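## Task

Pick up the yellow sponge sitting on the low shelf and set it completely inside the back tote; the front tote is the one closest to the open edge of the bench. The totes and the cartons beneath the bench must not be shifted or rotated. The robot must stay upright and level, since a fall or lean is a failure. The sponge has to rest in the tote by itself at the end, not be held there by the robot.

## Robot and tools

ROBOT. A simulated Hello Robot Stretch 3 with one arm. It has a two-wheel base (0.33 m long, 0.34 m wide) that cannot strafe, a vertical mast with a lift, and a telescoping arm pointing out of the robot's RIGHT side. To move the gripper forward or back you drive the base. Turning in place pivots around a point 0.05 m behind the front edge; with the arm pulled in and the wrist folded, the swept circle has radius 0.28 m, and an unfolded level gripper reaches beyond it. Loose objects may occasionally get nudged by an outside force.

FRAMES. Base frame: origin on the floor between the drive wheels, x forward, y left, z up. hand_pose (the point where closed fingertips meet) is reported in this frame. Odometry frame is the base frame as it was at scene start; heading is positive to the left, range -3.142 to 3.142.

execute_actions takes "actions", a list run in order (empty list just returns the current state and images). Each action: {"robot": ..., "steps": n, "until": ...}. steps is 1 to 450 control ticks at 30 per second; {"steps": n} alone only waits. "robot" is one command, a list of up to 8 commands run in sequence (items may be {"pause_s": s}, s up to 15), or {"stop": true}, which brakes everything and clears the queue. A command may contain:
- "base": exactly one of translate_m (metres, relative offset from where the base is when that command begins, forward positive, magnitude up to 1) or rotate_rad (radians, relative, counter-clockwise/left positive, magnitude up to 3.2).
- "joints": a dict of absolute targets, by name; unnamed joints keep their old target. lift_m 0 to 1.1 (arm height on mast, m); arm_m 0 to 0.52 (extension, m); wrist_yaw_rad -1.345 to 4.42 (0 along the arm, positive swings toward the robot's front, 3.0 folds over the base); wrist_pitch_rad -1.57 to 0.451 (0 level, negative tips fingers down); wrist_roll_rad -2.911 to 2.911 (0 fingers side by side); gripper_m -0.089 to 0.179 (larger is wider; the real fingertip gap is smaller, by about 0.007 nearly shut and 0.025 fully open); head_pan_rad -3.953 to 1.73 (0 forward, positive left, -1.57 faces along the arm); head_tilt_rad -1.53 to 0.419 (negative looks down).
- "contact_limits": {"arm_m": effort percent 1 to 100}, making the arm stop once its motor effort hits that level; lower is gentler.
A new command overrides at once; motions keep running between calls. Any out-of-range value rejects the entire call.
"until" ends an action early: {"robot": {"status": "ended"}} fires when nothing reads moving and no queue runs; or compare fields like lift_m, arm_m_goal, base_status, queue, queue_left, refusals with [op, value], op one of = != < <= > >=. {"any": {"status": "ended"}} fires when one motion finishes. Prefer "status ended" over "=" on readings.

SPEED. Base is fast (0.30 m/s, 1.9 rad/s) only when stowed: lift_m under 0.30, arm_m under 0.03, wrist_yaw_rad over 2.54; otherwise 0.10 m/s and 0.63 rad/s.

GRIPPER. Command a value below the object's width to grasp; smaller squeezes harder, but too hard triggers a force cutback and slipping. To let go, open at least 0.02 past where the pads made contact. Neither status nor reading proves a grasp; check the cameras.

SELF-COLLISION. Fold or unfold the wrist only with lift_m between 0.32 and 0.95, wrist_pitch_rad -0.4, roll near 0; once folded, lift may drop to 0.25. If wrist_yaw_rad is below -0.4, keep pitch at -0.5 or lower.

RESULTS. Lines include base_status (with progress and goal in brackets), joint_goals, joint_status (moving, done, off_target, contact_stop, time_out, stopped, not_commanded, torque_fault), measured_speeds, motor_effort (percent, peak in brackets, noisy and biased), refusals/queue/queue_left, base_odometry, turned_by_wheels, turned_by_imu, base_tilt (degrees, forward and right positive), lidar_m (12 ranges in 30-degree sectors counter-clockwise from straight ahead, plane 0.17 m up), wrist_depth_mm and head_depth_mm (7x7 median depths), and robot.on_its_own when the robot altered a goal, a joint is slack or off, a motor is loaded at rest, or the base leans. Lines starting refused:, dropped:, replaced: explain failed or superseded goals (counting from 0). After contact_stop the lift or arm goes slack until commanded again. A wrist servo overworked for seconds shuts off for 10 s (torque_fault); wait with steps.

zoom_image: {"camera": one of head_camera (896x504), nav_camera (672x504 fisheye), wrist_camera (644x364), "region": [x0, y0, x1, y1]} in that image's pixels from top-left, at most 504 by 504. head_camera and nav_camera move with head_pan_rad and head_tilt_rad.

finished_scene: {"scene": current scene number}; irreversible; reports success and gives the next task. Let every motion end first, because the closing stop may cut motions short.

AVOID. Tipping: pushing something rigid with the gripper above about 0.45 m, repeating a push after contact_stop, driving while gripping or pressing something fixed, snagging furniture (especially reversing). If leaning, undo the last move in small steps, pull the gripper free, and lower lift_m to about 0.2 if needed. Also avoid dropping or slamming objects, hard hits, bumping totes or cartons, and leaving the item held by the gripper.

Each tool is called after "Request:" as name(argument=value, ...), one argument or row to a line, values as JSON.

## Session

Request:
execute_actions(
  actions=[
    {"robot":{"joints":{"head_tilt_rad":-0.7,"head_pan_rad":-0.8}},"steps":60,"until":{"robot":{"status":"ended"}}},
  ],
)

Scene clock: 1.00 s.
robot.base_odometry: x=+0.000 y=+0.000 heading=+0.000 (m, m, rad; robot's odometry frame)
robot.turned_by_wheels: +0.000 (rad since the last result)
robot.turned_by_imu: +0.000 (rad since the last result)
robot.base_tilt: forward=+0.2 right=+1.8 (deg)
robot.lidar_m: 0.99 1.11 1.97 1.92 2.18 1.25 1.24 1.38 2.44 2.15 1.19 1.00
robot.head_depth_mm: 2492 2725 2860 2125 1676 1380 1173 / 2321 2669 2847 2135 1679 1389 1178 / 2138 2358 2664 2074 1692 1386 1179 / 1990 1369 2452 1645 1649 1388 1187 / 1849 1374 2247 1711 1555 1394 1185 / 1737 1382 2034 1771 1425 1397 1184 / 1633 1391 1049 1714 1439 1362 1189
robot.base_status: not_commanded
robot.joint_positions: lift_m=+0.557 arm_m=+0.002 wrist_yaw_rad=+3.129 wrist_pitch_rad=-0.354 wrist_roll_rad=+0.014 gripper_m=+0.037 head_pan_rad=-0.793 head_tilt_rad=-0.691
robot.joint_goals: lift_m=+0.557 arm_m=+0.002 wrist_yaw_rad=+3.129 wrist_pitch_rad=-0.354 wrist_roll_rad=+0.014 gripper_m=+0.037 head_pan_rad=-0.800 head_tilt_rad=-0.700
robot.joint_status: lift_m=not_commanded arm_m=not_commanded wrist_yaw_rad=not_commanded wrist_pitch_rad=not_commanded wrist_roll_rad=not_commanded gripper_m=not_commanded head_pan_rad=done head_tilt_rad=done
robot.measured_speeds: translate_m=+0.000 rotate_rad=+0.000 lift_m=+0.000 arm_m=+0.000 wrist_yaw_rad=+0.000 wrist_pitch_rad=+0.000 wrist_roll_rad=+0.000 head_pan_rad=+0.000 head_tilt_rad=+0.000
robot: refusals=0 queue=done queue_left=0
robot.motor_effort: left_wheel=+0(0) right_wheel=-1(0) lift_m=+29(29) arm_m=-1(1) wrist_yaw_rad=+0(0) wrist_pitch_rad=+4(4) wrist_roll_rad=+0(1) gripper_m=+0(0) head_pan_rad=-5(47) head_tilt_rad=-5(45) (%)
robot.hand_pose: x=-0.0184 y=+0.0850 z=+0.5843 quat_wxyz=(+0.130, +0.701, +0.120, +0.691) (m; robot's base frame)
robot.wrist_depth_mm: - - - - - - - / - - - - - - - / - - - - - - - / - - - - - - - / - - - - - - - / 906 903 - 885 - 874 866 / 786 767 762 793 743 756 755
pictures: head_camera (sideways: a quarter turn clockwise sets it upright), nav_camera (sideways: a quarter turn counterclockwise sets it upright), wrist_camera
camera_calibration (this result's frames):
head_camera: T_world_to_cam=[[-0.400426, 0.461328, -0.791729, 1.05517], [0.746951, 0.66481, 0.00959511, -0.020921], [0.530776, -0.587541, -0.610797, 0.744373], [0, 0, 0, 1]] pos_world=[0.0430496, -0.0355218, 1.29027]
nav_camera: T_world_to_cam=[[0.498983, -0.450339, 0.740412, -0.925664], [-0.705026, -0.707775, 0.044647, 0.00736228], [0.503939, -0.544288, -0.670669, 0.827912], [0, 0, 0, 1]] pos_world=[0.0498641, 0.0389707, 1.2403]
wrist_camera: T_world_to_cam=[[0.998694, -0.0151185, -0.0488124, 0.0507952], [-0.049529, -0.521438, -0.85185, 0.572903], [-0.0125739, 0.853155, -0.521506, 0.394988], [0, 0, 0, 1]] pos_world=[-0.017387, -0.0374849, 0.696496]
Images, in order (width x height): head_camera 896x504, nav_camera 672x504, wrist_camera 644x364.

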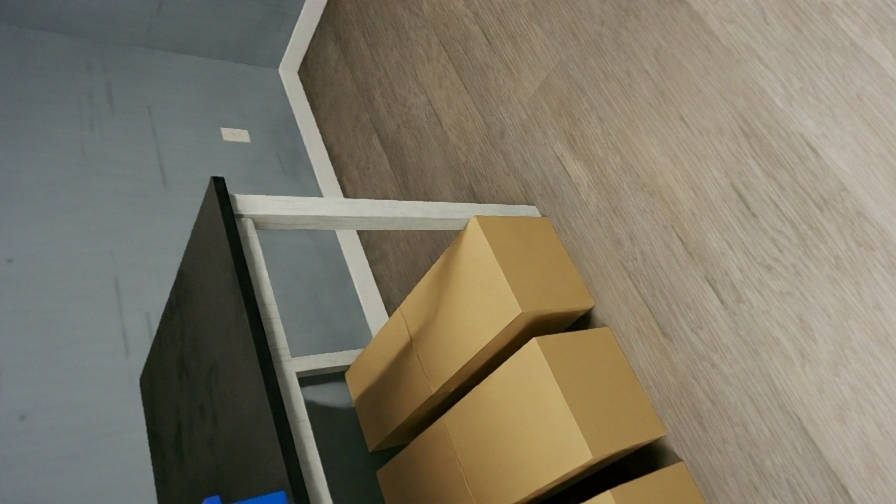

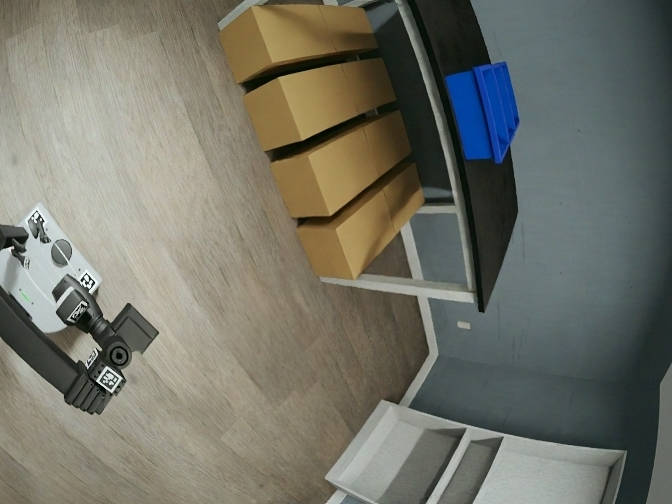

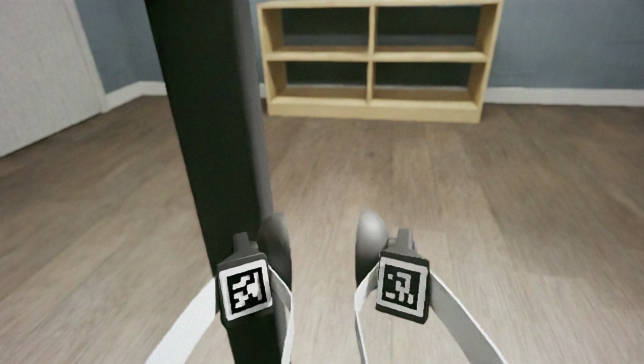

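Request:
execute_actions(
  actions=[
    {"robot":{"base":{"rotate_rad":1.33},"joints":{"head_tilt_rad":-0.5,"head_pan_rad":-0.1,"lift_m":0.28}},"steps":120,"until":{"robot":{"status":"ended"}}},
  ],
)

Scene clock: 20.20 s.
robot.base_odometry: x=+0.000 y=+0.000 heading=+1.330 (m, m, rad; robot's odometry frame)
robot.turned_by_wheels: +1.330 (rad since the last result)
robot.turned_by_imu: +1.312 (rad since the last result)
robot.base_tilt: forward=+0.2 right=+1.8 (deg)
robot.lidar_m: 1.92 2.05 1.93 1.24 1.27 1.67 2.15 2.36 1.04 0.99 1.03 2.43
robot.head_depth_mm: 2089 2281 2495 2704 2035 1589 1291 / 2052 2235 2461 2682 2048 1590 1289 / 2016 2210 2371 2585 2046 1595 1302 / 1976 2158 2300 2452 2072 1603 1298 / 1948 2118 2272 2446 2091 1604 1310 / 1926 2086 2222 2290 2087 1617 1313 / 1872 2039 2194 2348 2104 1611 1308
robot.base_status: done (rotate_rad +1.3299 of +1.3300)
robot.joint_positions: lift_m=+0.280 arm_m=+0.002 wrist_yaw_rad=+3.129 wrist_pitch_rad=-0.355 wrist_roll_rad=+0.014 gripper_m=+0.037 head_pan_rad=-0.107 head_tilt_rad=-0.507
robot.joint_goals: lift_m=+0.280 arm_m=+0.002 wrist_yaw_rad=+3.129 wrist_pitch_rad=-0.355 wrist_roll_rad=+0.014 gripper_m=+0.037 head_pan_rad=-0.100 head_tilt_rad=-0.500
robot.joint_status: lift_m=done arm_m=not_commanded wrist_yaw_rad=not_commanded wrist_pitch_rad=not_commanded wrist_roll_rad=not_commanded gripper_m=not_commanded head_pan_rad=done head_tilt_rad=done
robot.measured_speeds: translate_m=+0.000 rotate_rad=+0.000 lift_m=+0.000 arm_m=+0.000 wrist_yaw_rad=+0.000 wrist_pitch_rad=+0.000 wrist_roll_rad=+0.000 head_pan_rad=+0.000 head_tilt_rad=+0.000
robot: refusals=0 queue=done queue_left=0
robot.motor_effort: left_wheel=-2(5) right_wheel=+3(9) lift_m=+24(29) arm_m=-1(0) wrist_yaw_rad=+0(0) wrist_pitch_rad=+4(4) wrist_roll_rad=+0(0) gripper_m=+0(0) head_pan_rad=+4(44) head_tilt_rad=+5(24) (%)
robot.hand_pose: x=-0.0184 y=+0.0849 z=+0.3072 quat_wxyz=(+0.130, +0.701, +0.120, +0.691) (m; robot's base frame)
robot.wrist_depth_mm: - - - - - - - / - - - - - - - / - - - - - - - / 856 840 - 828 794 817 793 / 692 675 - 655 675 649 627 / 566 558 - 546 - 532 522 / 482 487 - - 464 463 452
pictures: head_camera (sideways: a quarter turn clockwise sets it upright), nav_camera (sideways: a quarter turn counterclockwise sets it upright), wrist_camera
camera_calibration (this result's frames):
head_camera: T_world_to_cam=[[-0.448158, 0.0869356, -0.889717, 1.18323], [0.154508, 0.987815, 0.018694, -0.0291561], [0.880501, -0.12909, -0.45613, 0.541008], [0, 0, 0, 1]] pos_world=[0.0584224, -0.00422528, 1.30006]
nav_camera: T_world_to_cam=[[0.525766, -0.016909, 0.850461, -1.06929], [-0.1057, -0.993352, 0.0455952, 0.00246117], [0.844037, -0.113866, -0.524058, 0.63511], [0, 0, 0, 1]] pos_world=[0.0263999, 0.0566818, 1.24211]
wrist_camera: T_world_to_cam=[[0.998693, -0.0151655, -0.04881, 0.0372719], [-0.0495395, -0.522248, -0.851354, 0.33671], [-0.0125797, 0.852659, -0.522317, 0.250866], [0, 0, 0, 1]] pos_world=[-0.0173869, -0.0374914, 0.41951]
Images, in order (width x height): head_camera 896x504, nav_camera 672x504, wrist_camera 644x364.

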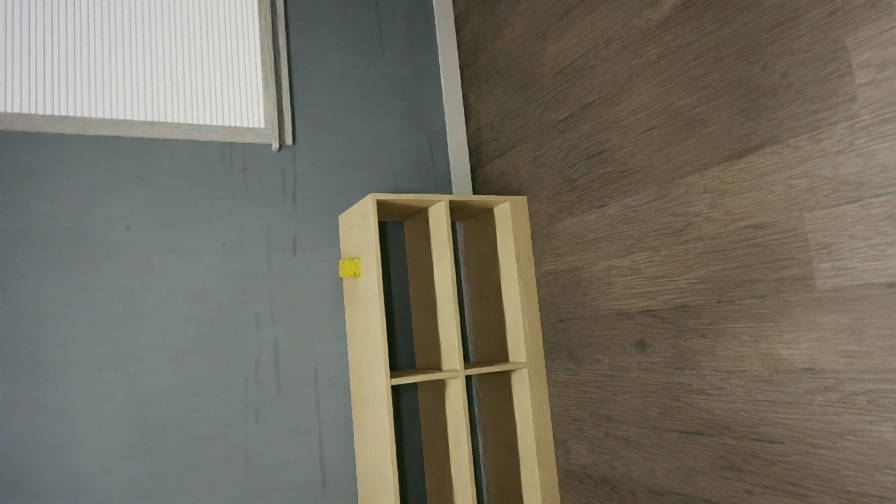

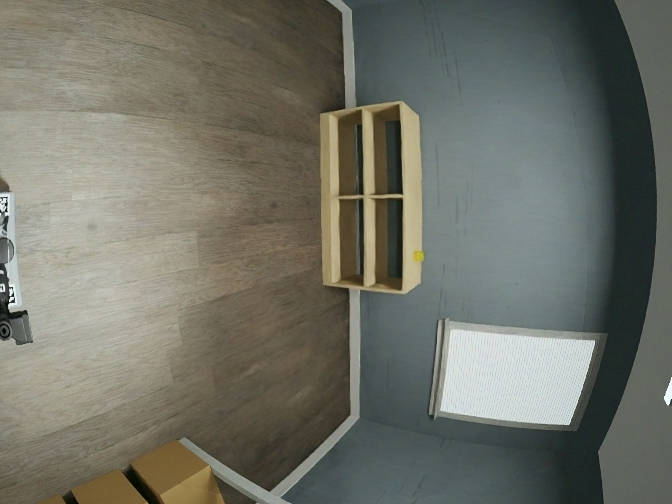

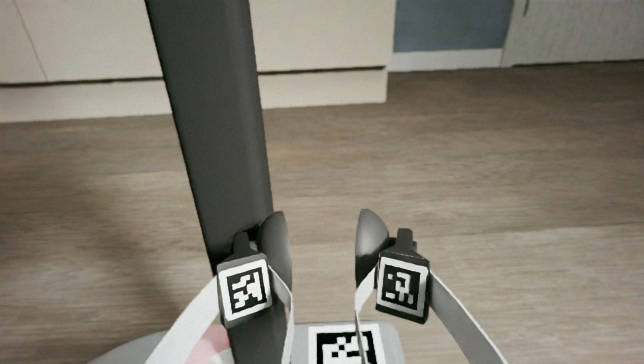

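Request:
execute_actions(
  actions=[
    {"robot":[{"base":{"rotate_rad":-0.16},"joints":{"head_tilt_rad":-0.8,"head_pan_rad":-1.57}},{"base":{"translate_m":1}},{"base":{"translate_m":0.44}},{"base":{"rotate_rad":1.74}},{"joints":{"lift_m":0.77,"gripper_m":0.15}},{"joints":{"wrist_yaw_rad":0,"wrist_pitch_rad":-0.4,"wrist_roll_rad":0}},{"joints":{"arm_m":0.15,"wrist_pitch_rad":-0.7}}],"steps":450,"until":{"robot":{"status":"ended"}}},
    {"steps":300,"until":{"robot":{"status":"ended"}}},
  ],
)

Scene clock: 54.47 s.
robot.base_odometry: x=+0.562 y=+1.326 heading=+2.910 (m, m, rad; robot's odometry frame)
robot.turned_by_wheels: +1.580 (rad since the last result)
robot.turned_by_imu: +1.555 (rad since the last result)
robot.base_tilt: forward=+0.2 right=+1.5 (deg)
robot.lidar_m: 2.09 1.88 2.10 3.51 1.09 1.10 1.64 1.32 0.54 0.77 0.63 1.10
robot.head_depth_mm: 763 875 1017 1218 1427 - - / 760 866 1009 1143 - 1228 1134 / 755 863 1003 993 - 1200 1138 / 754 857 994 995 869 1183 1132 / 747 854 986 1001 861 1167 1131 / 743 848 982 995 862 1164 1145 / 741 842 977 1004 863 1039 1139
robot.base_status: done (rotate_rad +1.7399 of +1.7400)
robot.joint_positions: lift_m=+0.770 arm_m=+0.150 wrist_yaw_rad=+0.002 wrist_pitch_rad=-0.709 wrist_roll_rad=+0.003 gripper_m=+0.150 head_pan_rad=-1.563 head_tilt_rad=-0.791
robot.joint_goals: lift_m=+0.770 arm_m=+0.150 wrist_yaw_rad=+0.000 wrist_pitch_rad=-0.700 wrist_roll_rad=+0.000 gripper_m=+0.150 head_pan_rad=-1.570 head_tilt_rad=-0.800
robot.joint_status: lift_m=done arm_m=done wrist_yaw_rad=done wrist_pitch_rad=done wrist_roll_rad=done gripper_m=done head_pan_rad=done head_tilt_rad=done
robot.measured_speeds: translate_m=+0.000 rotate_rad=+0.000 lift_m=+0.000 arm_m=+0.000 wrist_yaw_rad=+0.000 wrist_pitch_rad=+0.000 wrist_roll_rad=+0.000 head_pan_rad=+0.000 head_tilt_rad=+0.000
robot: refusals=0 queue=done queue_left=0
robot.motor_effort: left_wheel=-2(7) right_wheel=+3(14) lift_m=+33(34) arm_m=+3(2) wrist_yaw_rad=-3(6) wrist_pitch_rad=+3(4) wrist_roll_rad=-2(2) gripper_m=+0(81) head_pan_rad=-4(48) head_tilt_rad=-5(29) (%)
robot.hand_pose: x=-0.0212 y=-0.4734 z=+0.7233 quat_wxyz=(+0.663, +0.246, -0.663, -0.246) (m; robot's base frame)
robot.wrist_depth_mm: 498 517 497 502 514 529 542 / 459 453 451 420 442 578 613 / 393 391 389 366 383 663 683 / 338 339 335 340 336 342 825 / 300 310 300 298 299 306 947 / 279 - 282 280 281 282 878 / 471 495 488 487 494 771 805
pictures: head_camera (sideways: a quarter turn clockwise sets it upright), nav_camera (sideways: a quarter turn counterclockwise sets it upright), wrist_camera
camera_calibration (this result's frames):
head_camera: T_world_to_cam=[[0.0334764, 0.685614, -0.727195, 0.968409], [0.999021, -0.0440015, 0.00450434, -0.0158301], [-0.0289094, -0.726634, -0.686416, 0.846151], [0, 0, 0, 1]] pos_world=[0.00785751, -0.0498091, 1.28511]
nav_camera: T_world_to_cam=[[0.0448522, -0.740975, 0.670033, -0.831176], [-0.99883, -0.0211245, 0.0435008, 0.0106524], [-0.0180789, -0.6712, -0.741056, 0.922641], [0, 0, 0, 1]] pos_world=[0.0646004, 0.00362117, 1.24018]
wrist_camera: T_world_to_cam=[[-0.999279, 0.010323, -0.0365241, 0.0128163], [0.0306841, 0.786119, -0.617313, 0.851094], [0.0223398, -0.617989, -0.785869, 0.439325], [0, 0, 0, 1]] pos_world=[-0.0231224, -0.397696, 0.871111]
Images, in order (width x height): head_camera 896x504, nav_camera 672x504, wrist_camera 644x364.

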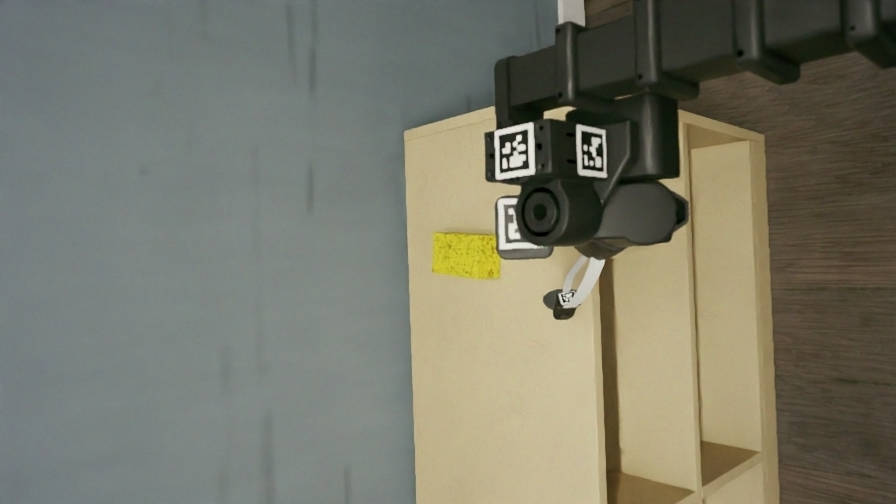

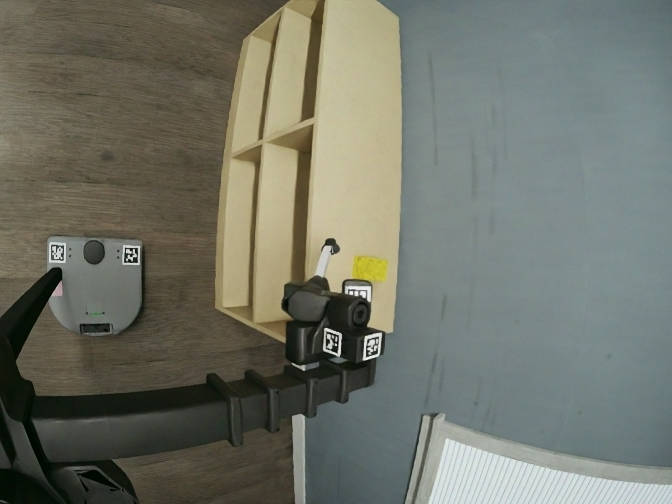

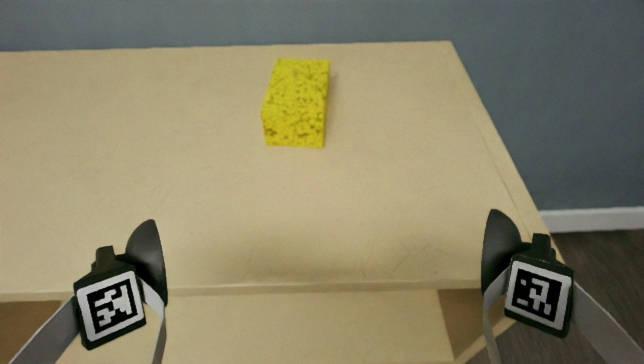

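Request:
execute_actions(
  actions=[
    {"robot":[{"base":{"translate_m":0.026},"joints":{"arm_m":0.367,"lift_m":0.74}},{"joints":{"lift_m":0.668}}],"steps":450,"until":{"robot":{"status":"ended"}}},
  ],
)

Scene clock: 68.17 s.
robot.base_odometry: x=+0.537 y=+1.332 heading=+2.910 (m, m, rad; robot's odometry frame)
robot.turned_by_wheels: +0.000 (rad since the last result)
robot.turned_by_imu: -0.001 (rad since the last result)
robot.base_tilt: forward=+0.3 right=+1.8 (deg)
robot.lidar_m: 2.07 1.86 2.07 3.54 1.12 1.11 1.66 1.32 0.55 0.86 0.61 1.07
robot.head_depth_mm: 766 874 1017 1219 1461 1340 - / 759 865 1011 1127 - 1135 1121 / 755 861 1003 - 856 1183 1136 / 752 853 995 1061 861 1181 1135 / 747 851 989 997 859 1171 1134 / 744 848 985 999 864 1161 1141 / 738 837 977 1006 865 1072 1144
robot.base_status: done (translate_m +0.0260 of +0.0260)
robot.joint_positions: lift_m=+0.668 arm_m=+0.367 wrist_yaw_rad=+0.002 wrist_pitch_rad=-0.701 wrist_roll_rad=+0.004 gripper_m=+0.150 head_pan_rad=-1.563 head_tilt_rad=-0.791
robot.joint_goals: lift_m=+0.668 arm_m=+0.367 wrist_yaw_rad=+0.000 wrist_pitch_rad=-0.700 wrist_roll_rad=+0.000 gripper_m=+0.150 head_pan_rad=-1.570 head_tilt_rad=-0.800
robot.joint_status: lift_m=done arm_m=done wrist_yaw_rad=done wrist_pitch_rad=done wrist_roll_rad=done gripper_m=done head_pan_rad=done head_tilt_rad=done
robot.measured_speeds: translate_m=+0.000 rotate_rad=+0.000 lift_m=+0.000 arm_m=+0.000 wrist_yaw_rad=+0.000 wrist_pitch_rad=+0.000 wrist_roll_rad=+0.000 head_pan_rad=+0.000 head_tilt_rad=+0.000
robot: refusals=0 queue=done queue_left=0
robot.motor_effort: left_wheel=-2(3) right_wheel=+4(9) lift_m=+20(32) arm_m=+3(2) wrist_yaw_rad=-3(4) wrist_pitch_rad=+0(3) wrist_roll_rad=-2(2) gripper_m=-1(2) head_pan_rad=-4(4) head_tilt_rad=-5(5) (%)
robot.hand_pose: x=-0.0212 y=-0.6919 z=+0.6234 quat_wxyz=(+0.663, +0.243, -0.665, -0.243) (m; robot's base frame)
robot.wrist_depth_mm: 295 303 301 304 308 310 314 / 288 283 281 282 281 276 337 / 247 242 241 174 232 235 236 / 214 212 211 152 203 207 207 / 189 193 184 134 178 188 183 / 174 169 162 125 160 164 165 / - 152 153 150 149 151 150
pictures: head_camera (sideways: a quarter turn clockwise sets it upright), nav_camera (sideways: a quarter turn counterclockwise sets it upright), wrist_camera
camera_calibration (this result's frames):
head_camera: T_world_to_cam=[[0.0334764, 0.685614, -0.727195, 0.968409], [0.999021, -0.0440015, 0.00450434, -0.0158301], [-0.0289094, -0.726634, -0.686416, 0.846151], [0, 0, 0, 1]] pos_world=[0.00785751, -0.0498091, 1.28511]
nav_camera: T_world_to_cam=[[0.0448522, -0.740975, 0.670033, -0.831176], [-0.99883, -0.0211245, 0.0435008, 0.0106524], [-0.0180789, -0.6712, -0.741056, 0.922641], [0, 0, 0, 1]] pos_world=[0.0646004, 0.00362117, 1.24018]
wrist_camera: T_world_to_cam=[[-0.999216, 0.0113406, -0.037924, 0.0129632], [0.0325361, 0.780972, -0.623718, 0.961651], [0.0225442, -0.624463, -0.780729, 0.218061], [0, 0, 0, 1]] pos_world=[-0.0232513, -0.614998, 0.770538]
Images, in order (width x height): head_camera 896x504, nav_camera 672x504, wrist_camera 644x364.

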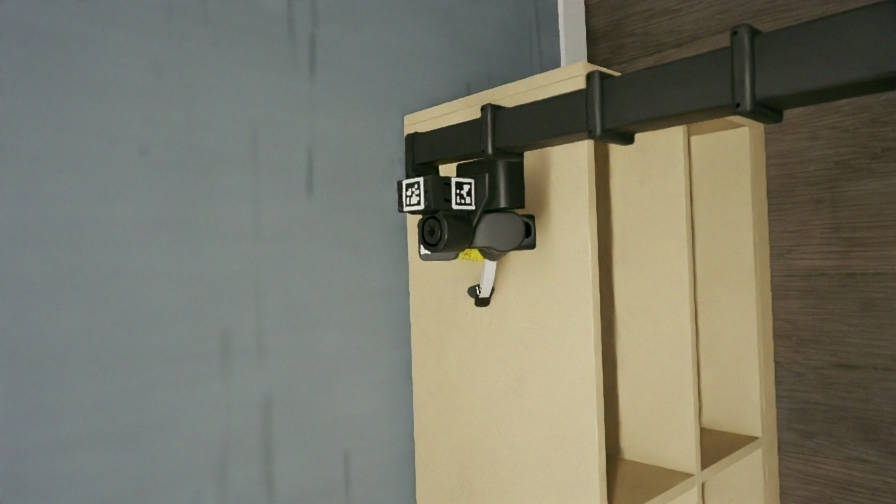

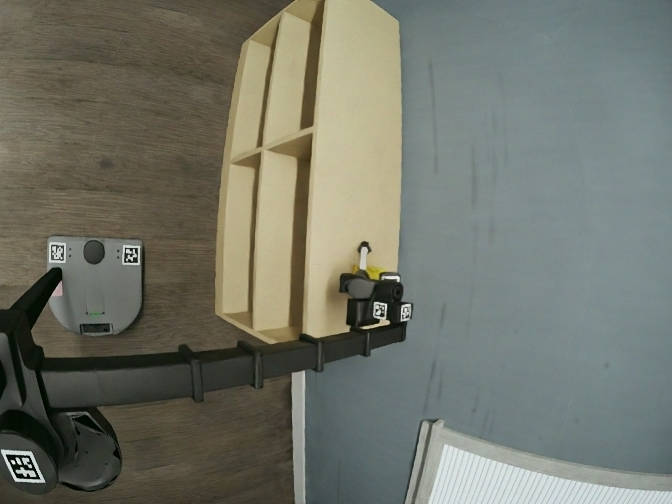

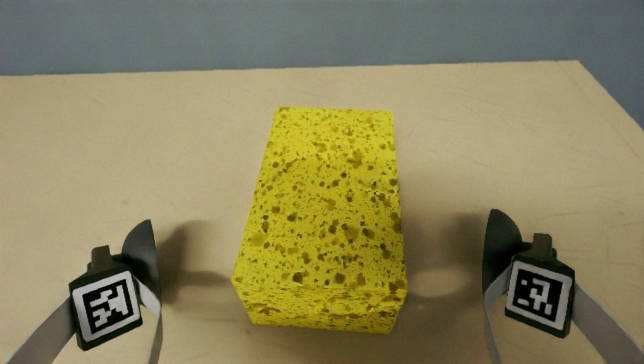

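Request:
execute_actions(
  actions=[
    {"robot":[{"joints":{"lift_m":0.675,"arm_m":0.385}},{"joints":{"gripper_m":0.02}},{"joints":{"lift_m":0.73}},{"joints":{"arm_m":0,"wrist_pitch_rad":-0.4}},{"joints":{"wrist_yaw_rad":2.9}},{"base":{"rotate_rad":-1.43},"joints":{"lift_m":0.29}}],"steps":450,"until":{"robot":{"status":"ended"}}},
    {"steps":200,"until":{"robot":{"status":"ended"}}},
    {"robot":[{"base":{"translate_m":-1}},{"base":{"translate_m":-1},"joints":{"head_pan_rad":-1.1,"head_tilt_rad":-0.75}},{"base":{"rotate_rad":-0.14},"joints":{"lift_m":0.9}}],"steps":450,"until":{"robot":{"status":"ended"}}},
  ],
)

Scene clock: 120.50 s.
robot.base_odometry: x=+0.355 y=-0.660 heading=+1.340 (m, m, rad; robot's odometry frame)
robot.turned_by_wheels: -1.570 (rad since the last result)
robot.turned_by_imu: -1.561 (rad since the last result)
robot.base_tilt: forward=+0.2 right=+1.7 (deg)
robot.lidar_m: 2.56 2.76 1.79 1.70 1.74 1.94 1.56 1.66 0.55 0.53 0.54 0.72
robot.head_depth_mm: 1168 1083 742 631 1246 1048 - / 1219 1085 745 663 1373 1107 - / 1249 956 749 1417 1258 1134 1123 / 1293 812 728 1501 1264 1137 1147 / 1357 799 669 1525 1302 1251 1155 / 1442 816 694 1582 1266 1290 1156 / 1515 811 727 1569 1327 1354 1157
robot.base_status: done (rotate_rad -0.1399 of -0.1400)
robot.joint_positions: lift_m=+0.825 arm_m=+0.002 wrist_yaw_rad=+2.897 wrist_pitch_rad=-0.421 wrist_roll_rad=+0.003 gripper_m=+0.030 head_pan_rad=-1.107 head_tilt_rad=-0.754
robot.joint_goals: lift_m=+0.900 arm_m=+0.000 wrist_yaw_rad=+2.900 wrist_pitch_rad=-0.400 wrist_roll_rad=+0.000 gripper_m=+0.029 head_pan_rad=-1.100 head_tilt_rad=-0.750
robot.joint_status: lift_m=moving arm_m=done wrist_yaw_rad=done wrist_pitch_rad=done wrist_roll_rad=done gripper_m=done head_pan_rad=done head_tilt_rad=done
robot.measured_speeds: translate_m=+0.000 rotate_rad=+0.000 lift_m=+0.110 arm_m=+0.000 wrist_yaw_rad=+0.000 wrist_pitch_rad=+0.000 wrist_roll_rad=+0.000 head_pan_rad=+0.000 head_tilt_rad=+0.000
robot: refusals=0 queue=running queue_left=0
robot.on_its_own: gripper_m is held at +0.029, not at your +0.020, by its stall guard, which is not easing now
robot.motor_effort: left_wheel=+1(7) right_wheel=-3(12) lift_m=+32(34) arm_m=-3(3) wrist_yaw_rad=+3(5) wrist_pitch_rad=+6(6) wrist_roll_rad=-2(2) gripper_m=-20(95) head_pan_rad=+3(35) head_tilt_rad=+2(7) (%)
robot.hand_pose: x=+0.0329 y=+0.0701 z=+0.8368 quat_wxyz=(+0.231, +0.705, +0.062, +0.668) (m; robot's base frame)
robot.wrist_depth_mm: - - - - - - - / - - - - - - - / - - - - - - - / - - - 159 - - - / - - - 141 143 - - / - - 128 128 128 - - / - - 121 118 947 - -
pictures: head_camera (sideways: a quarter turn clockwise sets it upright), nav_camera (sideways: a quarter turn counterclockwise sets it upright), wrist_camera
camera_calibration (this result's frames):
head_camera: T_world_to_cam=[[-0.260032, 0.605851, -0.751883, 1.00238], [0.916018, 0.401087, 0.00639074, -0.0177799], [0.305442, -0.687076, -0.659266, 0.808797], [0, 0, 0, 1]] pos_world=[0.0298956, -0.0444539, 1.28699]
nav_camera: T_world_to_cam=[[0.355666, -0.622857, 0.696815, -0.867972], [-0.887945, -0.457842, 0.0439746, 0.00935704], [0.291641, -0.634374, -0.715902, 0.88804], [0, 0, 0, 1]] pos_world=[0.058028, 0.0270107, 1.24015]
wrist_camera: T_world_to_cam=[[0.969239, -0.243072, -0.0386297, 0.0201237], [-0.171213, -0.553136, -0.815308, 0.758406], [0.176811, 0.796842, -0.577738, 0.584743], [0, 0, 0, 1]] pos_world=[0.00695582, -0.0415549, 0.95694]
Images, in order (width x height): head_camera 896x504, nav_camera 672x504, wrist_camera 644x364.

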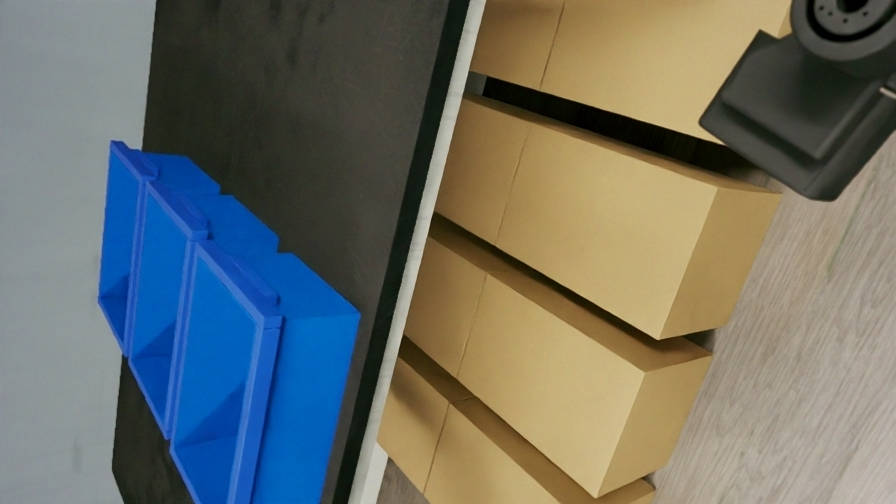

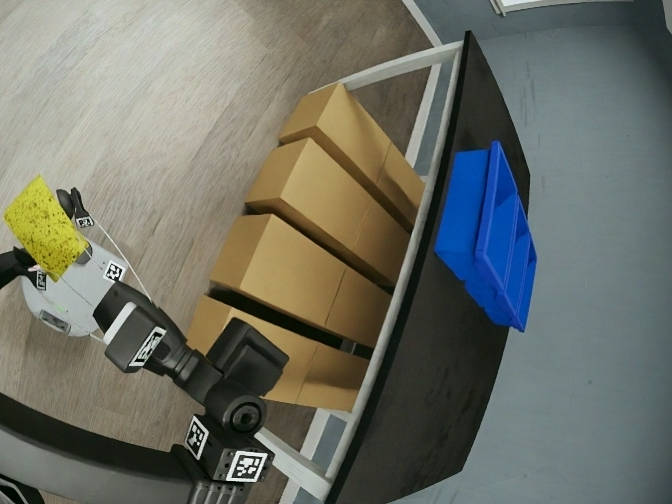

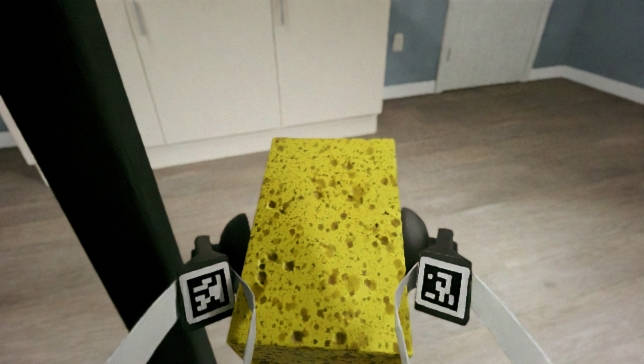

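Request:
execute_actions(
  actions=[
    {"robot":[{"base":{"rotate_rad":-0.52},"joints":{"lift_m":0.93,"wrist_yaw_rad":1.8,"head_pan_rad":-1.57}},{"base":{"translate_m":0.6},"joints":{"lift_m":1.1,"wrist_pitch_rad":-0.2}},{"base":{"rotate_rad":0.52},"joints":{"wrist_yaw_rad":0}},{"joints":{"arm_m":0.35}}],"steps":450,"until":{"robot":{"status":"ended"}}},
    {"steps":200,"until":{"robot":{"status":"ended"}}},
  ],
)

Scene clock: 143.33 s.
robot.base_odometry: x=+0.764 y=-0.221 heading=+1.340 (m, m, rad; robot's odometry frame)
robot.turned_by_wheels: +0.000 (rad since the last result)
robot.turned_by_imu: -0.001 (rad since the last result)
robot.base_tilt: forward=+0.3 right=+1.7 (deg)
robot.lidar_m: 1.99 2.18 2.75 2.02 2.07 2.48 2.07 0.31 0.23 0.21 0.22 0.29
robot.head_depth_mm: 956 1029 545 472 341 376 905 / 987 819 624 480 455 375 906 / 980 811 620 475 456 370 948 / 894 799 617 469 458 370 929 / 932 801 602 466 459 368 909 / 930 1012 722 434 333 371 911 / 925 1009 759 575 464 389 949
robot.base_status: done (rotate_rad +0.5199 of +0.5200)
robot.joint_positions: lift_m=+1.099 arm_m=+0.350 wrist_yaw_rad=+0.002 wrist_pitch_rad=-0.223 wrist_roll_rad=+0.003 gripper_m=+0.030 head_pan_rad=-1.563 head_tilt_rad=-0.754
robot.joint_goals: lift_m=+1.100 arm_m=+0.350 wrist_yaw_rad=+0.000 wrist_pitch_rad=-0.200 wrist_roll_rad=+0.000 gripper_m=+0.029 head_pan_rad=-1.570 head_tilt_rad=-0.750
robot.joint_status: lift_m=done arm_m=done wrist_yaw_rad=done wrist_pitch_rad=done wrist_roll_rad=done gripper_m=done head_pan_rad=done head_tilt_rad=done
robot.measured_speeds: translate_m=+0.000 rotate_rad=+0.000 lift_m=+0.000 arm_m=+0.000 wrist_yaw_rad=+0.000 wrist_pitch_rad=+0.000 wrist_roll_rad=+0.000 head_pan_rad=+0.000 head_tilt_rad=+0.000
robot: refusals=0 queue=done queue_left=0
robot.on_its_own: gripper_m is held at +0.029, not at your +0.020, by its stall guard, which is not easing now
robot.motor_effort: left_wheel=-2(4) right_wheel=+3(8) lift_m=+32(35) arm_m=+3(2) wrist_yaw_rad=-2(5) wrist_pitch_rad=+6(6) wrist_roll_rad=-1(2) gripper_m=-20(20) head_pan_rad=-4(36) head_tilt_rad=+2(2) (%)
robot.hand_pose: x=-0.0210 y=-0.7393 z=+1.1570 quat_wxyz=(+0.702, +0.080, -0.703, -0.079) (m; robot's base frame)
robot.wrist_depth_mm: 474 473 479 480 497 493 497 / 491 499 509 508 516 523 525 / 521 535 540 523 549 551 556 / 551 559 571 158 570 584 591 / 583 577 575 140 143 607 605 / 518 509 128 127 127 508 496 / 423 407 134 118 321 328 406
pictures: head_camera (sideways: a quarter turn clockwise sets it upright), nav_camera (sideways: a quarter turn counterclockwise sets it upright), wrist_camera
camera_calibration (this result's frames):
head_camera: T_world_to_cam=[[0.0335749, 0.658441, -0.751883, 1.00058], [0.999027, -0.0436442, 0.00639074, -0.0182862], [-0.0286074, -0.751365, -0.659266, 0.810835], [0, 0, 0, 1]] pos_world=[0.00786977, -0.0503909, 1.28699]
nav_camera: T_world_to_cam=[[0.044778, -0.715852, 0.696815, -0.866075], [-0.998839, -0.0196742, 0.0439746, 0.0100335], [-0.0177701, -0.697975, -0.715902, 0.889927], [0, 0, 0, 1]] pos_world=[0.064617, 0.00136208, 1.24015]
wrist_camera: T_world_to_cam=[[-0.999239, -0.00837669, -0.038107, 0.0195983], [0.0314077, 0.406779, -0.912987, 1.3895], [0.0231489, -0.913488, -0.406206, -0.0418227], [0, 0, 0, 1]] pos_world=[-0.0230894, -0.60326, 1.25235]
Images, in order (width x height): head_camera 896x504, nav_camera 672x504, wrist_camera 644x364.

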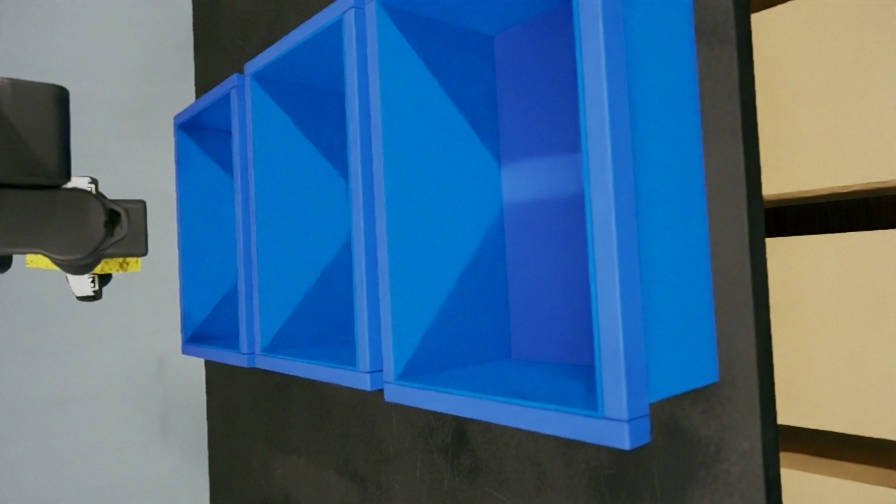

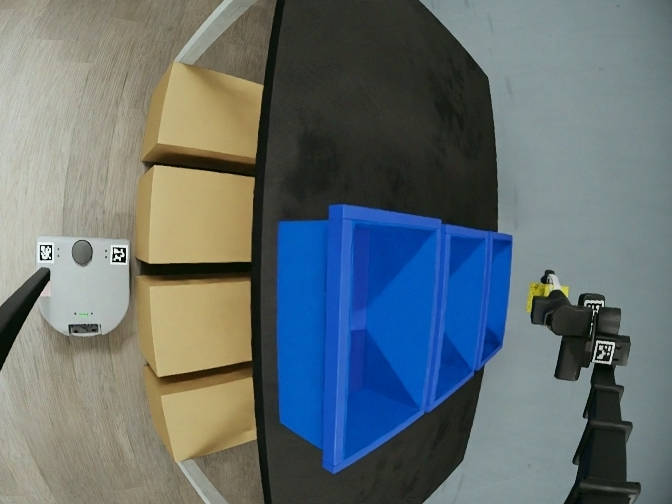

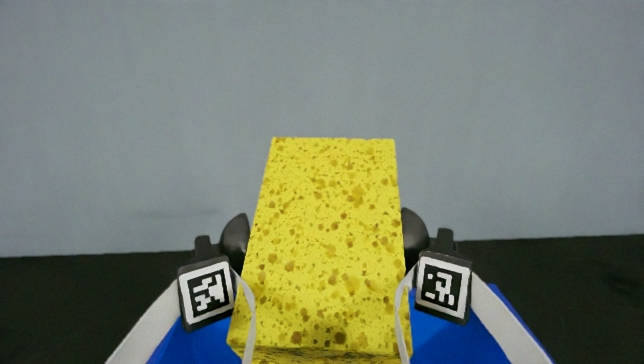

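Request:
execute_actions(
  actions=[
    {"robot":[{"joints":{"arm_m":0.46,"wrist_pitch_rad":-0.45}},{"joints":{"arm_m":0.52,"wrist_pitch_rad":-1.05}},{"joints":{"lift_m":1.07}}],"steps":250,"until":{"robot":{"status":"ended"}}},
  ],
)

Scene clock: 152.53 s.
robot.base_odometry: x=+0.764 y=-0.221 heading=+1.340 (m, m, rad; robot's odometry frame)
robot.turned_by_wheels: +0.000 (rad since the last result)
robot.turned_by_imu: -0.001 (rad since the last result)
robot.base_tilt: forward=+0.3 right=+1.9 (deg)
robot.lidar_m: 1.99 2.17 2.74 2.01 2.07 2.48 2.07 0.31 0.23 0.21 0.22 0.29
robot.head_depth_mm: 971 1029 546 472 342 376 907 / 953 816 625 480 456 375 907 / 981 814 620 475 456 369 945 / 921 774 618 470 457 369 930 / 933 804 603 465 458 368 908 / 928 1015 723 434 333 370 913 / 926 1005 759 577 464 389 949
robot.base_status: done (rotate_rad +0.5199 of +0.5200)
robot.joint_positions: lift_m=+1.070 arm_m=+0.520 wrist_yaw_rad=+0.002 wrist_pitch_rad=-1.054 wrist_roll_rad=+0.003 gripper_m=+0.030 head_pan_rad=-1.563 head_tilt_rad=-0.754
robot.joint_goals: lift_m=+1.070 arm_m=+0.520 wrist_yaw_rad=+0.000 wrist_pitch_rad=-1.050 wrist_roll_rad=+0.000 gripper_m=+0.029 head_pan_rad=-1.570 head_tilt_rad=-0.750
robot.joint_status: lift_m=done arm_m=done wrist_yaw_rad=done wrist_pitch_rad=done wrist_roll_rad=done gripper_m=done head_pan_rad=done head_tilt_rad=done
robot.measured_speeds: translate_m=+0.000 rotate_rad=+0.000 lift_m=+0.000 arm_m=+0.000 wrist_yaw_rad=+0.000 wrist_pitch_rad=+0.000 wrist_roll_rad=+0.000 head_pan_rad=+0.000 head_tilt_rad=+0.000
robot: refusals=0 queue=done queue_left=0
robot.on_its_own: gripper_m is held at +0.029, not at your +0.020, by its stall guard, which is not easing now
robot.motor_effort: left_wheel=-2(2) right_wheel=+4(3) lift_m=+24(33) arm_m=+3(6) wrist_yaw_rad=-3(3) wrist_pitch_rad=+1(6) wrist_roll_rad=-2(2) gripper_m=-19(19) head_pan_rad=-4(3) head_tilt_rad=+2(2) (%)
robot.hand_pose: x=-0.0214 y=-0.7703 z=+0.9741 quat_wxyz=(+0.611, +0.356, -0.611, -0.356) (m; robot's base frame)
robot.wrist_depth_mm: 135 136 136 137 137 137 139 / 152 153 157 161 164 168 166 / 166 194 199 185 202 217 183 / 163 229 236 154 232 235 185 / 163 219 221 141 143 223 188 / 160 210 130 129 128 211 187 / 159 199 200 121 199 201 191
pictures: head_camera (sideways: a quarter turn clockwise sets it upright), nav_camera (sideways: a quarter turn counterclockwise sets it upright), wrist_camera
camera_calibration (this result's frames):
head_camera: T_world_to_cam=[[0.0335753, 0.658441, -0.751883, 1.00058], [0.999027, -0.0436448, 0.00639074, -0.0182862], [-0.0286079, -0.751365, -0.659266, 0.810835], [0, 0, 0, 1]] pos_world=[0.00786974, -0.0503909, 1.28699]
nav_camera: T_world_to_cam=[[0.0447775, -0.715852, 0.696815, -0.866075], [-0.998839, -0.0196736, 0.0439746, 0.0100335], [-0.0177705, -0.697975, -0.715902, 0.889927], [0, 0, 0, 1]] pos_world=[0.064617, 0.00136205, 1.24015]
wrist_camera: T_world_to_cam=[[-0.999295, 0.0224596, -0.0300773, 0.0278787], [0.0308045, 0.948542, -0.315151, 1.07005], [0.0214514, -0.315855, -0.948565, 0.8442], [0, 0, 0, 1]] pos_world=[-0.0232126, -0.748967, 1.13884]
Images, in order (width x height): head_camera 896x504, nav_camera 672x504, wrist_camera 644x364.

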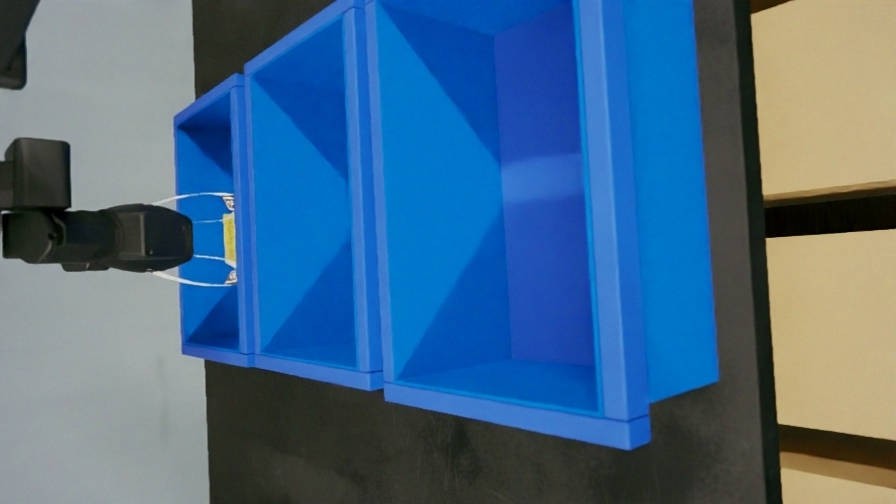

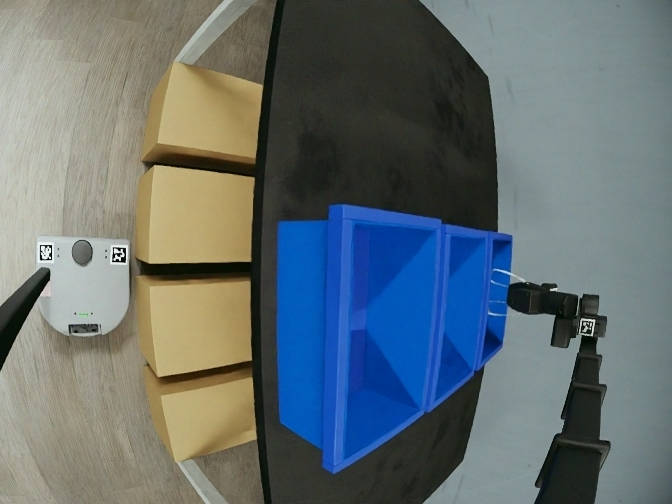

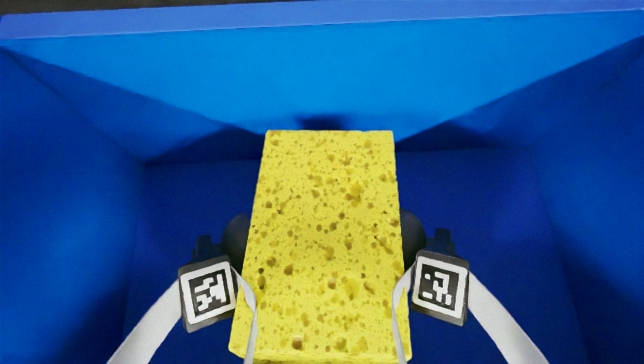

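Request:
execute_actions(
  actions=[
    {"robot":[{"joints":{"lift_m":1.052,"wrist_pitch_rad":-1.12}},{"joints":{"gripper_m":0.11}},{"joints":{"lift_m":1.1}}],"steps":300,"until":{"robot":{"status":"ended"}}},
  ],
)

Scene clock: 159.70 s.
robot.base_odometry: x=+0.764 y=-0.221 heading=+1.340 (m, m, rad; robot's odometry frame)
robot.turned_by_wheels: +0.000 (rad since the last result)
robot.turned_by_imu: -0.001 (rad since the last result)
robot.base_tilt: forward=+0.2 right=+1.5 (deg)
robot.lidar_m: 1.99 2.17 2.75 2.02 2.06 2.48 2.07 0.31 0.23 0.21 0.22 0.29
robot.head_depth_mm: 958 1027 545 472 342 376 907 / 954 815 623 480 455 375 906 / 961 813 621 475 457 370 948 / 923 793 617 470 457 370 927 / 936 794 600 466 458 368 911 / 932 1014 725 434 333 370 913 / 924 1010 759 576 464 389 948
robot.base_status: done (rotate_rad +0.5199 of +0.5200)
robot.joint_positions: lift_m=+1.099 arm_m=+0.520 wrist_yaw_rad=+0.002 wrist_pitch_rad=-1.122 wrist_roll_rad=+0.003 gripper_m=+0.110 head_pan_rad=-1.563 head_tilt_rad=-0.754
robot.joint_goals: lift_m=+1.100 arm_m=+0.520 wrist_yaw_rad=+0.000 wrist_pitch_rad=-1.120 wrist_roll_rad=+0.000 gripper_m=+0.110 head_pan_rad=-1.570 head_tilt_rad=-0.750
robot.joint_status: lift_m=done arm_m=done wrist_yaw_rad=done wrist_pitch_rad=done wrist_roll_rad=done gripper_m=done head_pan_rad=done head_tilt_rad=done
robot.measured_speeds: translate_m=+0.000 rotate_rad=+0.000 lift_m=+0.000 arm_m=+0.000 wrist_yaw_rad=+0.000 wrist_pitch_rad=+0.000 wrist_roll_rad=+0.000 head_pan_rad=+0.000 head_tilt_rad=+0.000
robot: refusals=0 queue=done queue_left=0
robot.motor_effort: left_wheel=-2(2) right_wheel=+4(4) lift_m=+32(34) arm_m=+3(3) wrist_yaw_rad=-3(3) wrist_pitch_rad=+1(2) wrist_roll_rad=-2(2) gripper_m=+0(80) head_pan_rad=-3(4) head_tilt_rad=+3(2) (%)
robot.hand_pose: x=-0.0214 y=-0.7541 z=+0.9960 quat_wxyz=(+0.598, +0.377, -0.599, -0.377) (m; robot's base frame)
robot.wrist_depth_mm: 228 154 156 156 155 156 157 / 162 176 180 187 189 194 180 / 167 216 240 248 258 246 183 / 162 229 252 209 253 253 186 / 162 212 245 201 242 242 188 / 161 194 234 191 232 232 188 / 154 223 226 187 225 223 183
pictures: head_camera (sideways: a quarter turn clockwise sets it upright), nav_camera (sideways: a quarter turn counterclockwise sets it upright), wrist_camera
camera_calibration (this result's frames):
head_camera: T_world_to_cam=[[0.0335752, 0.658441, -0.751883, 1.00058], [0.999027, -0.0436447, 0.00639075, -0.0182862], [-0.0286078, -0.751366, -0.659266, 0.810835], [0, 0, 0, 1]] pos_world=[0.00786974, -0.0503909, 1.28699]
nav_camera: T_world_to_cam=[[0.0447776, -0.715852, 0.696815, -0.866075], [-0.998839, -0.0196737, 0.0439746, 0.0100335], [-0.0177704, -0.697975, -0.715902, 0.889927], [0, 0, 0, 1]] pos_world=[0.064617, 0.00136204, 1.24015]
wrist_camera: T_world_to_cam=[[-0.999298, 0.024501, -0.0283427, 0.0279454], [0.0308184, 0.967753, -0.250007, 1.01119], [0.0213033, -0.250705, -0.967829, 0.938341], [0, 0, 0, 1]] pos_world=[-0.0232272, -0.744018, 1.16175]
Images, in order (width x height): head_camera 896x504, nav_camera 672x504, wrist_camera 644x364.

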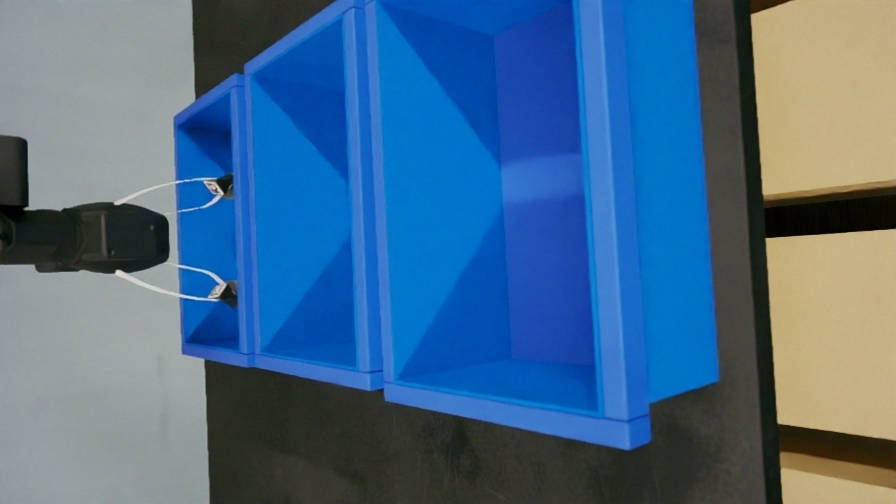

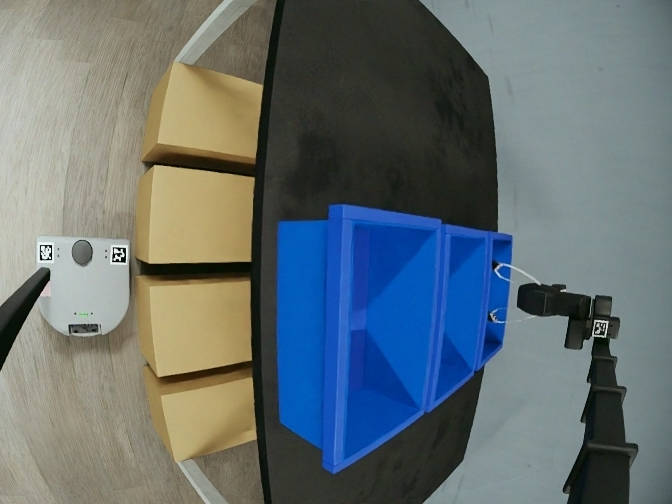

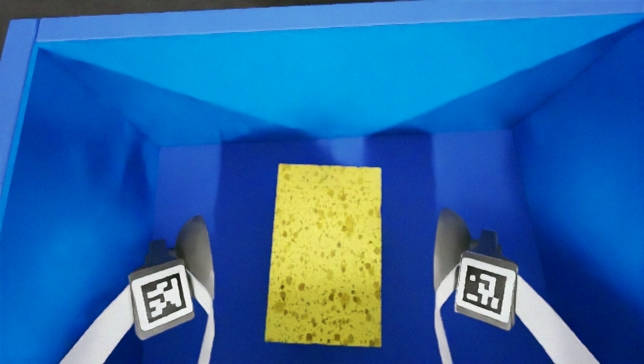

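Request:
finished_scene(
  scene=2,
)

The scene is finished: the task was done.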